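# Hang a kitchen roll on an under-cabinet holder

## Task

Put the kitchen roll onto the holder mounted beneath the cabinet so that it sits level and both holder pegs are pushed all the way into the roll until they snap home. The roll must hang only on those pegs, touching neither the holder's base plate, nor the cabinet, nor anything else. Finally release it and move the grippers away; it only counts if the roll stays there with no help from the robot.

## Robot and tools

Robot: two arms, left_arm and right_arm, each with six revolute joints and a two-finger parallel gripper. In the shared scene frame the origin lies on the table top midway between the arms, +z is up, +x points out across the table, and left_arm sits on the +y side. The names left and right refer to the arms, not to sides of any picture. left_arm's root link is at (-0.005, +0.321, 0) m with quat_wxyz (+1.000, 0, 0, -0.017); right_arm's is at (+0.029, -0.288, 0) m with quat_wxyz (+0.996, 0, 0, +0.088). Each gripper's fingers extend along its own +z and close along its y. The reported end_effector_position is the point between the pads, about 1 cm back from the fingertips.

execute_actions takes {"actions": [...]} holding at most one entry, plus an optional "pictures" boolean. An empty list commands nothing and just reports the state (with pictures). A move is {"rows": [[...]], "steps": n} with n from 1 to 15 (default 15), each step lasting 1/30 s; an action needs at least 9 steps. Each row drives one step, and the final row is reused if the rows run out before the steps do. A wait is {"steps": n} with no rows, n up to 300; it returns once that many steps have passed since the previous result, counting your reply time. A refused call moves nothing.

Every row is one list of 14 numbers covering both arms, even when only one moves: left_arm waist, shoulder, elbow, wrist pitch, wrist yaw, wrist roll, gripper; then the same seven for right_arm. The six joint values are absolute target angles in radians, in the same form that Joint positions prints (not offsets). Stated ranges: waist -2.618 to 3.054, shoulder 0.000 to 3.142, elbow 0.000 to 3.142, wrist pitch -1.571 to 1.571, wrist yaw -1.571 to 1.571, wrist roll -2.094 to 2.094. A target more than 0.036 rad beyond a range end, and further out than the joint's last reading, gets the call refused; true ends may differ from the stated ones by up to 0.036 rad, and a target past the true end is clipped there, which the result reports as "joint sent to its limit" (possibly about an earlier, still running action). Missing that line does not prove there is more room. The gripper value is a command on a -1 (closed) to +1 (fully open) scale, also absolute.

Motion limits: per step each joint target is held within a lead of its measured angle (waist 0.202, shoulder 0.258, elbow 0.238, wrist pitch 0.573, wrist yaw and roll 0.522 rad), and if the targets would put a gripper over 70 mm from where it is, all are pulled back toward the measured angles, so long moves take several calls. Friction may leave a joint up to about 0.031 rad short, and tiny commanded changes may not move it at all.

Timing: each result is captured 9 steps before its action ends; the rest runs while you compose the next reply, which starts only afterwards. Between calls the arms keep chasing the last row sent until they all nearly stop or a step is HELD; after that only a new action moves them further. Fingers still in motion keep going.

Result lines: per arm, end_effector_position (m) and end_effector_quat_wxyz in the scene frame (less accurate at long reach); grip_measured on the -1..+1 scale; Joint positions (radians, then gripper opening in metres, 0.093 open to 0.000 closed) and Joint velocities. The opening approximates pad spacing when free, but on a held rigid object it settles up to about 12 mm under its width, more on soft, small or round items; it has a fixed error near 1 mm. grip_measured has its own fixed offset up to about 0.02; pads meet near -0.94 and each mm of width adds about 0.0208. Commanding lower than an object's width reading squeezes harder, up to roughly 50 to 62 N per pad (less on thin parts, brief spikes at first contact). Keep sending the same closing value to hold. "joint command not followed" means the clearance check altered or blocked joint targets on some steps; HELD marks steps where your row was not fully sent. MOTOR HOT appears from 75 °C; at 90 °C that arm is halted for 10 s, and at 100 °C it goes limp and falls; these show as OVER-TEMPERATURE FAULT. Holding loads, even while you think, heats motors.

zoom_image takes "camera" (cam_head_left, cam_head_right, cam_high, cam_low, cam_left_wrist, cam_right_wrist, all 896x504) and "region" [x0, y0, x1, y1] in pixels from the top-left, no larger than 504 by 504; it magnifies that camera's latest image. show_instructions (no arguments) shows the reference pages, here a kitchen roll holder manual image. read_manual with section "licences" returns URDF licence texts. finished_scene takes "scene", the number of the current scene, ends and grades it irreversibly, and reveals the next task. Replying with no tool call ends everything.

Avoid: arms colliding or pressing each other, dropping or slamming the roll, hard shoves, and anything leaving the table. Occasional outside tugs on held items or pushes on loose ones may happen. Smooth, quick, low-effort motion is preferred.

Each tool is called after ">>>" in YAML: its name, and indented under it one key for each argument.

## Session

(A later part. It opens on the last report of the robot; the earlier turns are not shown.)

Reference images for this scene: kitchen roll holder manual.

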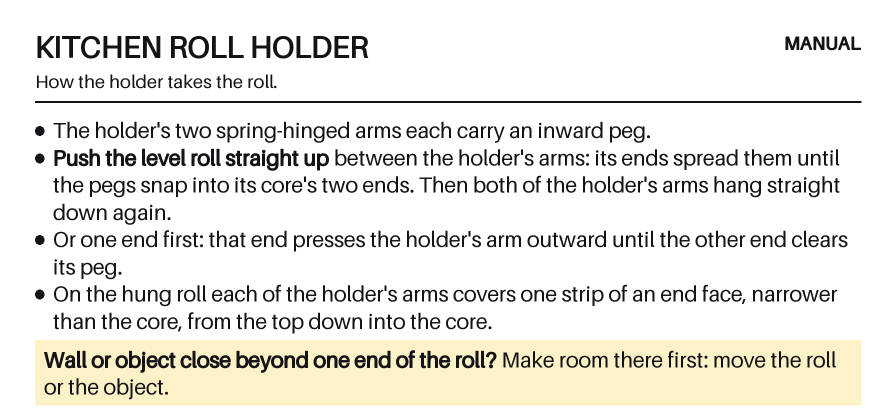

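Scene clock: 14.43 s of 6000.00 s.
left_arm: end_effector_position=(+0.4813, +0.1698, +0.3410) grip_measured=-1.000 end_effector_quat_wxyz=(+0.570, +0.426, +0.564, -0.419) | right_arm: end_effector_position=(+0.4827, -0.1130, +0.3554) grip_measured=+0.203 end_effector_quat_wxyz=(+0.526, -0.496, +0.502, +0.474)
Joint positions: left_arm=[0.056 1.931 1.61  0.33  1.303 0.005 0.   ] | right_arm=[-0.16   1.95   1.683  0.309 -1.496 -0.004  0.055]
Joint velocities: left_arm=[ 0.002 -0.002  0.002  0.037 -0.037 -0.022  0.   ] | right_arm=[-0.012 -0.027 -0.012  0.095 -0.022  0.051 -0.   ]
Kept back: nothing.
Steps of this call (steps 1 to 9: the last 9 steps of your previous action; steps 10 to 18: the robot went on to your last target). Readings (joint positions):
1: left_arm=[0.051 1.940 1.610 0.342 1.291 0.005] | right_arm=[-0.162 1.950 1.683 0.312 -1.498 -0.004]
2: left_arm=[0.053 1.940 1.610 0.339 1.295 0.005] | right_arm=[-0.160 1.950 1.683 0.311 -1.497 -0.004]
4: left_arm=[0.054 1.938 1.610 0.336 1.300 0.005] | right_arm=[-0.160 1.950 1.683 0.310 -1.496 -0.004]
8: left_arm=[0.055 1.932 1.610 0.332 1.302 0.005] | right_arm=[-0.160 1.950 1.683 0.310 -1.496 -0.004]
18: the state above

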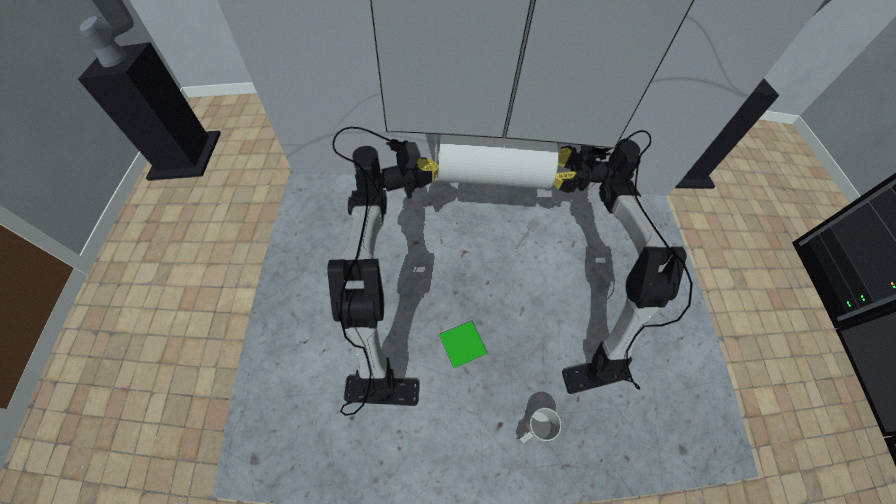

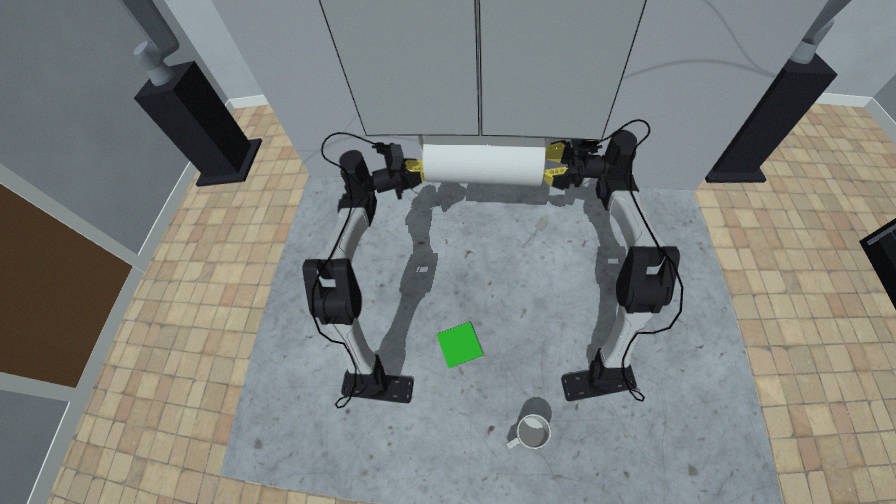

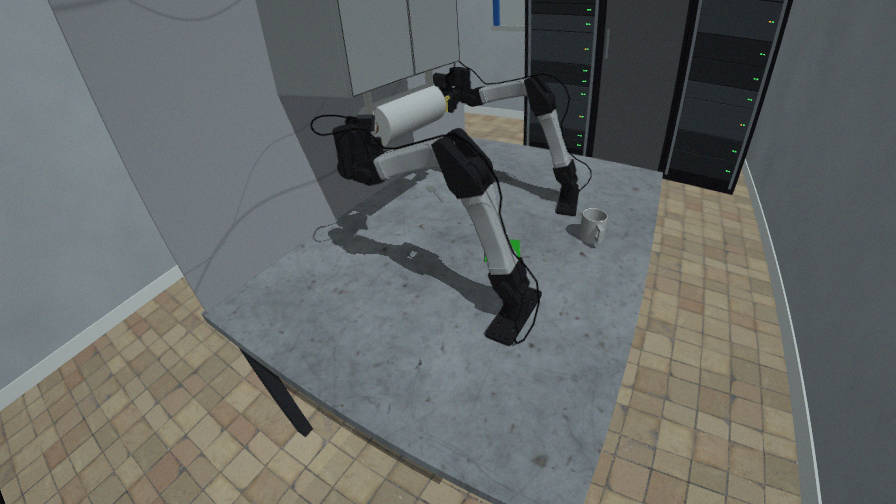

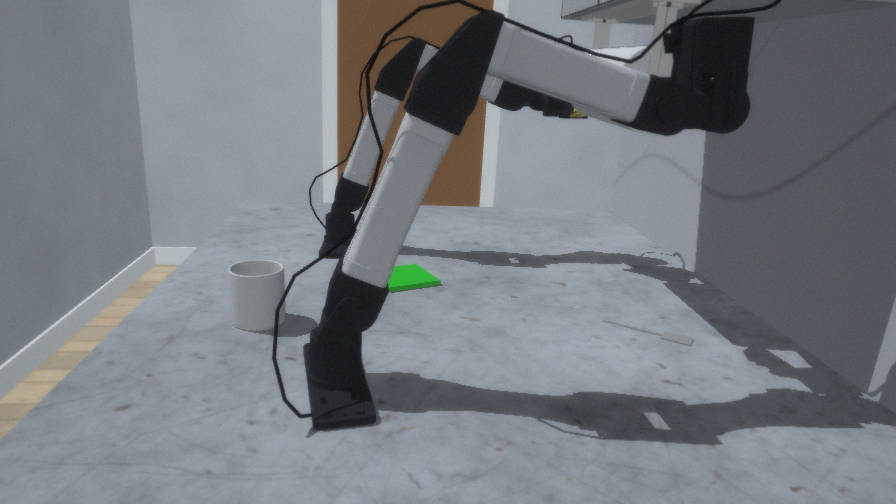

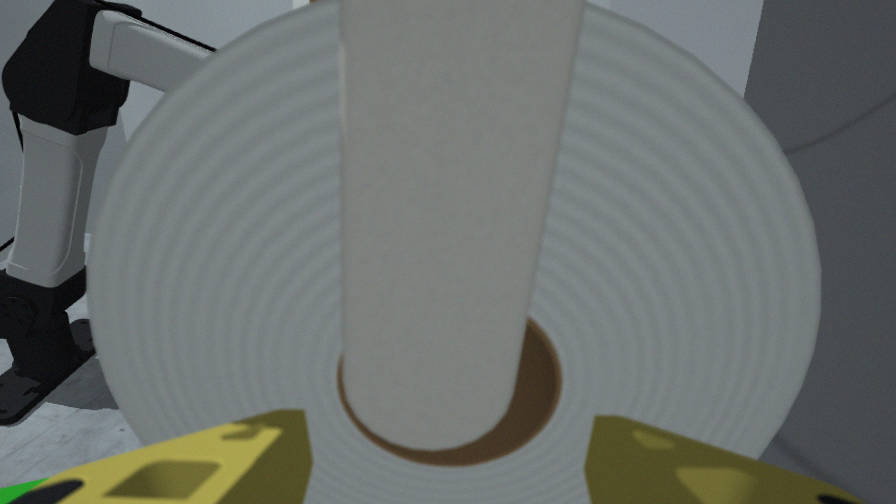

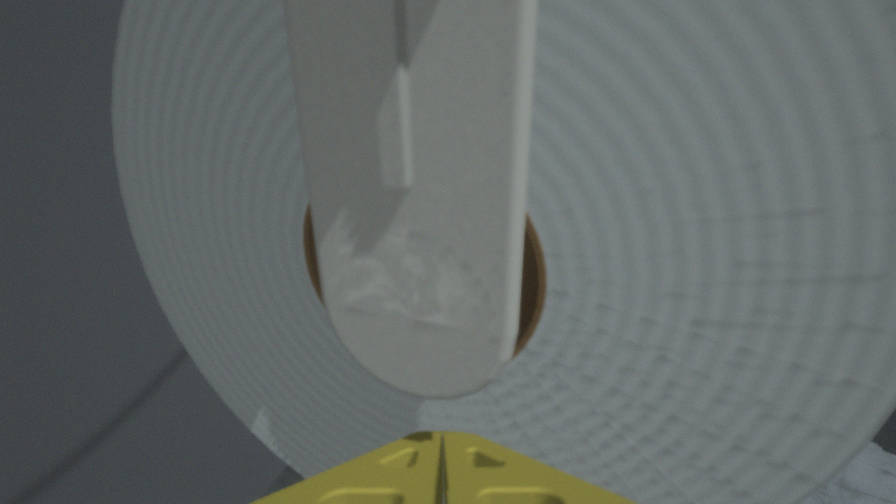

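Both in. Release, left side first.

>>> execute_actions:
  actions:
    - {"rows":[[0.005,1.92,1.6,0.34,1.36,0,-1,-0.11,1.95,1.68,0.3,-1.5,0,0.2],[0.025,1.92,1.6,0.33,1.34,0,-1,-0.122,1.95,1.68,0.3,-1.5,0,0.2],[0.045,1.92,1.6,0.33,1.32,0,-1,-0.135,1.95,1.68,0.3,-1.5,0,0.2],[0.065,1.92,1.6,0.33,1.31,0,-1,-0.15,1.95,1.68,0.3,-1.5,0,0.2],[0.085,1.92,1.6,0.33,1.31,0,-1,-0.165,1.95,1.68,0.3,-1.51,0,0.2],[0.11,1.92,1.6,0.33,1.31,0,-1,-0.185,1.95,1.68,0.3,-1.52,0,0.2],[0.14,1.92,1.6,0.33,1.31,0,-1,-0.215,1.95,1.68,0.3,-1.54,0,0.2],[0.175,1.92,1.6,0.33,1.31,0,-1,-0.25,1.95,1.68,0.3,-1.54,0,0.2],[0.21,1.9,1.57,0.33,1.31,0,-1,-0.29,1.93,1.65,0.3,-1.54,0,0.2],[0.25,1.87,1.53,0.33,1.31,0,-1,-0.33,1.9,1.61,0.3,-1.54,0,0.2],[0.29,1.84,1.49,0.33,1.31,0,-1,-0.37,1.87,1.57,0.3,-1.54,0,0.2],[0.33,1.81,1.45,0.33,1.31,0,-1,-0.41,1.84,1.53,0.3,-1.54,0,0.2],[0.37,1.78,1.41,0.33,1.31,0,-1,-0.45,1.81,1.49,0.3,-1.54,0,0.2],[0.4,1.75,1.38,0.33,1.31,0,-1,-0.49,1.78,1.45,0.3,-1.54,0,0.2],[0.43,1.72,1.35,0.33,1.31,0,-1,-0.52,1.75,1.42,0.3,-1.54,0,0.2]]}

>>> execute_actions:
  actions:
    - {"steps":30}
  pictures: true

Scene clock: 15.60 s of 6000.00 s.
left_arm: end_effector_position=(+0.4843, +0.1791, +0.3401) grip_measured=-1.000 end_effector_quat_wxyz=(+0.572, +0.418, +0.570, -0.415) | right_arm: end_effector_position=(+0.4825, -0.1136, +0.3552) grip_measured=+0.203 end_effector_quat_wxyz=(+0.525, -0.496, +0.503, +0.475)
Joint positions: left_arm=[0.075 1.931 1.61  0.322 1.302 0.005 0.   ] | right_arm=[-0.161  1.95   1.683  0.307 -1.499 -0.004  0.055]
Joint velocities: left_arm=[ 0.173 -0.017  0.012 -0.037  0.051 -0.081  0.   ] | right_arm=[-0.012  0.017 -0.012 -0.037 -0.125 -0.022  0.   ]
Steps of this call (steps 1 to 15: the robot went on to your last target; steps 16 to 29: nothing new was sent; steps 30 to 35: the first 6 steps of this action). Readings (joint positions):
30: left_arm=[0.057 1.931 1.610 0.327 1.303 0.005] | right_arm=[-0.160 1.950 1.683 0.309 -1.496 -0.004]
31: left_arm=[0.060 1.931 1.610 0.324 1.302 0.005] | right_arm=[-0.160 1.950 1.683 0.309 -1.496 -0.004]
33: left_arm=[0.065 1.931 1.610 0.322 1.301 0.005] | right_arm=[-0.160 1.950 1.683 0.308 -1.496 -0.004]
35: the state above

Scene clock: 16.60 s of 6000.00 s.
left_arm: end_effector_position=(+0.4538, +0.3388, +0.3402) grip_measured=-1.000 end_effector_quat_wxyz=(+0.628, +0.301, +0.643, -0.317) | right_arm: end_effector_position=(+0.4638, -0.2670, +0.3528) grip_measured=+0.203 end_effector_quat_wxyz=(+0.584, -0.393, +0.588, +0.398)
Joint positions: left_arm=[0.433 1.727 1.368 0.324 1.306 0.005 0.   ] | right_arm=[-0.524  1.76   1.445  0.302 -1.534 -0.004  0.055]
Joint velocities: left_arm=[-0.012 -0.002 -0.007 -0.022  0.037 -0.051  0.   ] | right_arm=[-0.002 -0.017  0.002  0.037 -0.007 -0.037 -0.   ]
Kept back: nothing.
Steps of this call (steps 1 to 9: the last 9 steps of your previous action; steps 10 to 30: the robot went on to your last target). Readings (joint positions):
1: left_arm=[0.085 1.931 1.610 0.322 1.304 0.005] | right_arm=[-0.167 1.950 1.683 0.307 -1.506 -0.004]
2: left_arm=[0.102 1.931 1.610 0.322 1.306 0.005] | right_arm=[-0.178 1.950 1.683 0.307 -1.513 -0.004]
4: left_arm=[0.157 1.921 1.591 0.324 1.306 0.005] | right_arm=[-0.228 1.945 1.673 0.307 -1.520 -0.004]
8: left_arm=[0.335 1.830 1.449 0.323 1.304 0.005] | right_arm=[-0.410 1.857 1.534 0.305 -1.525 -0.004]
30: the state above

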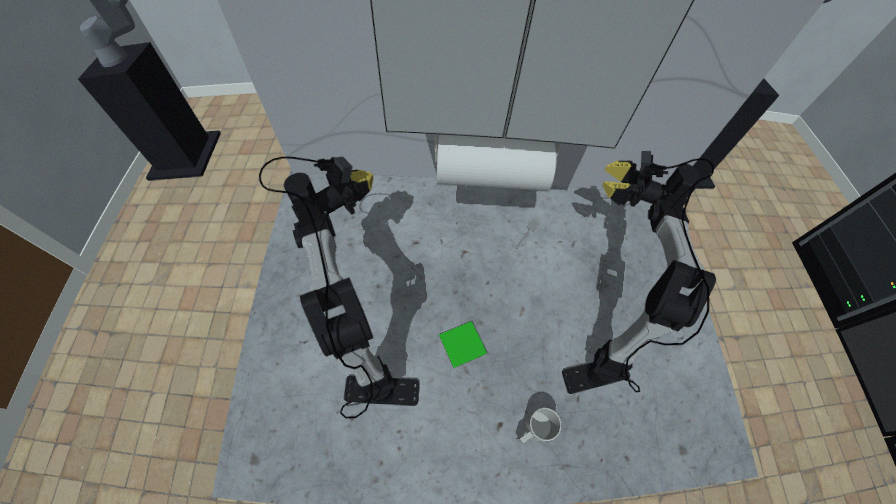

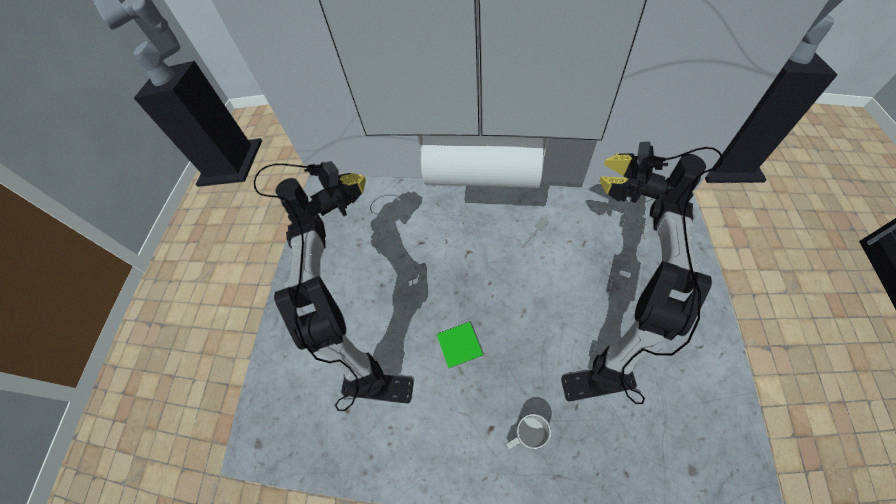

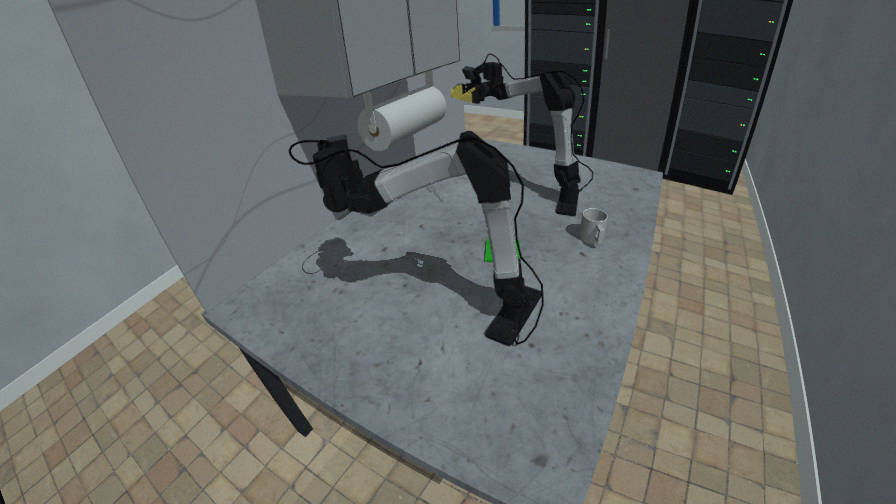

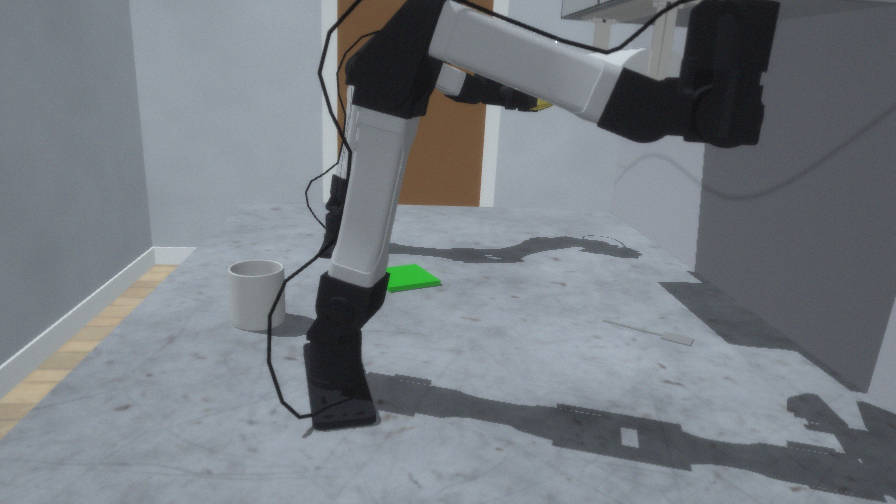

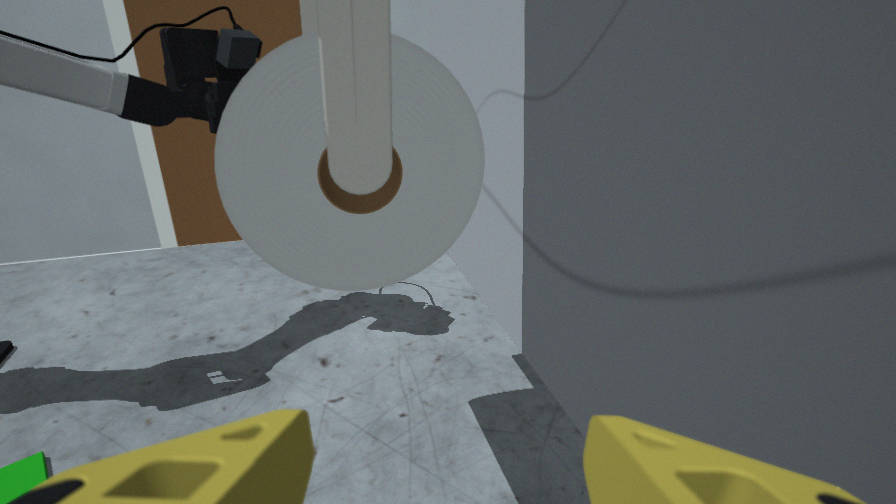

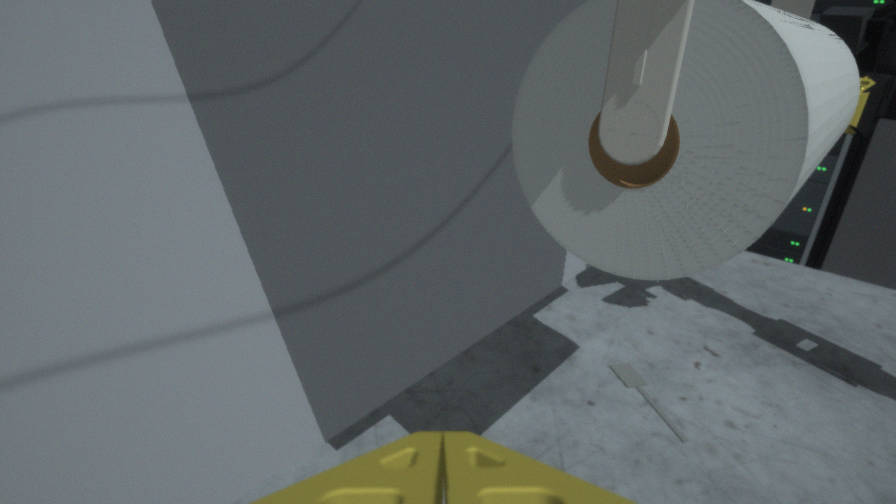

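>>> finished_scene:
  scene: 2

The scene is finished: the task was done.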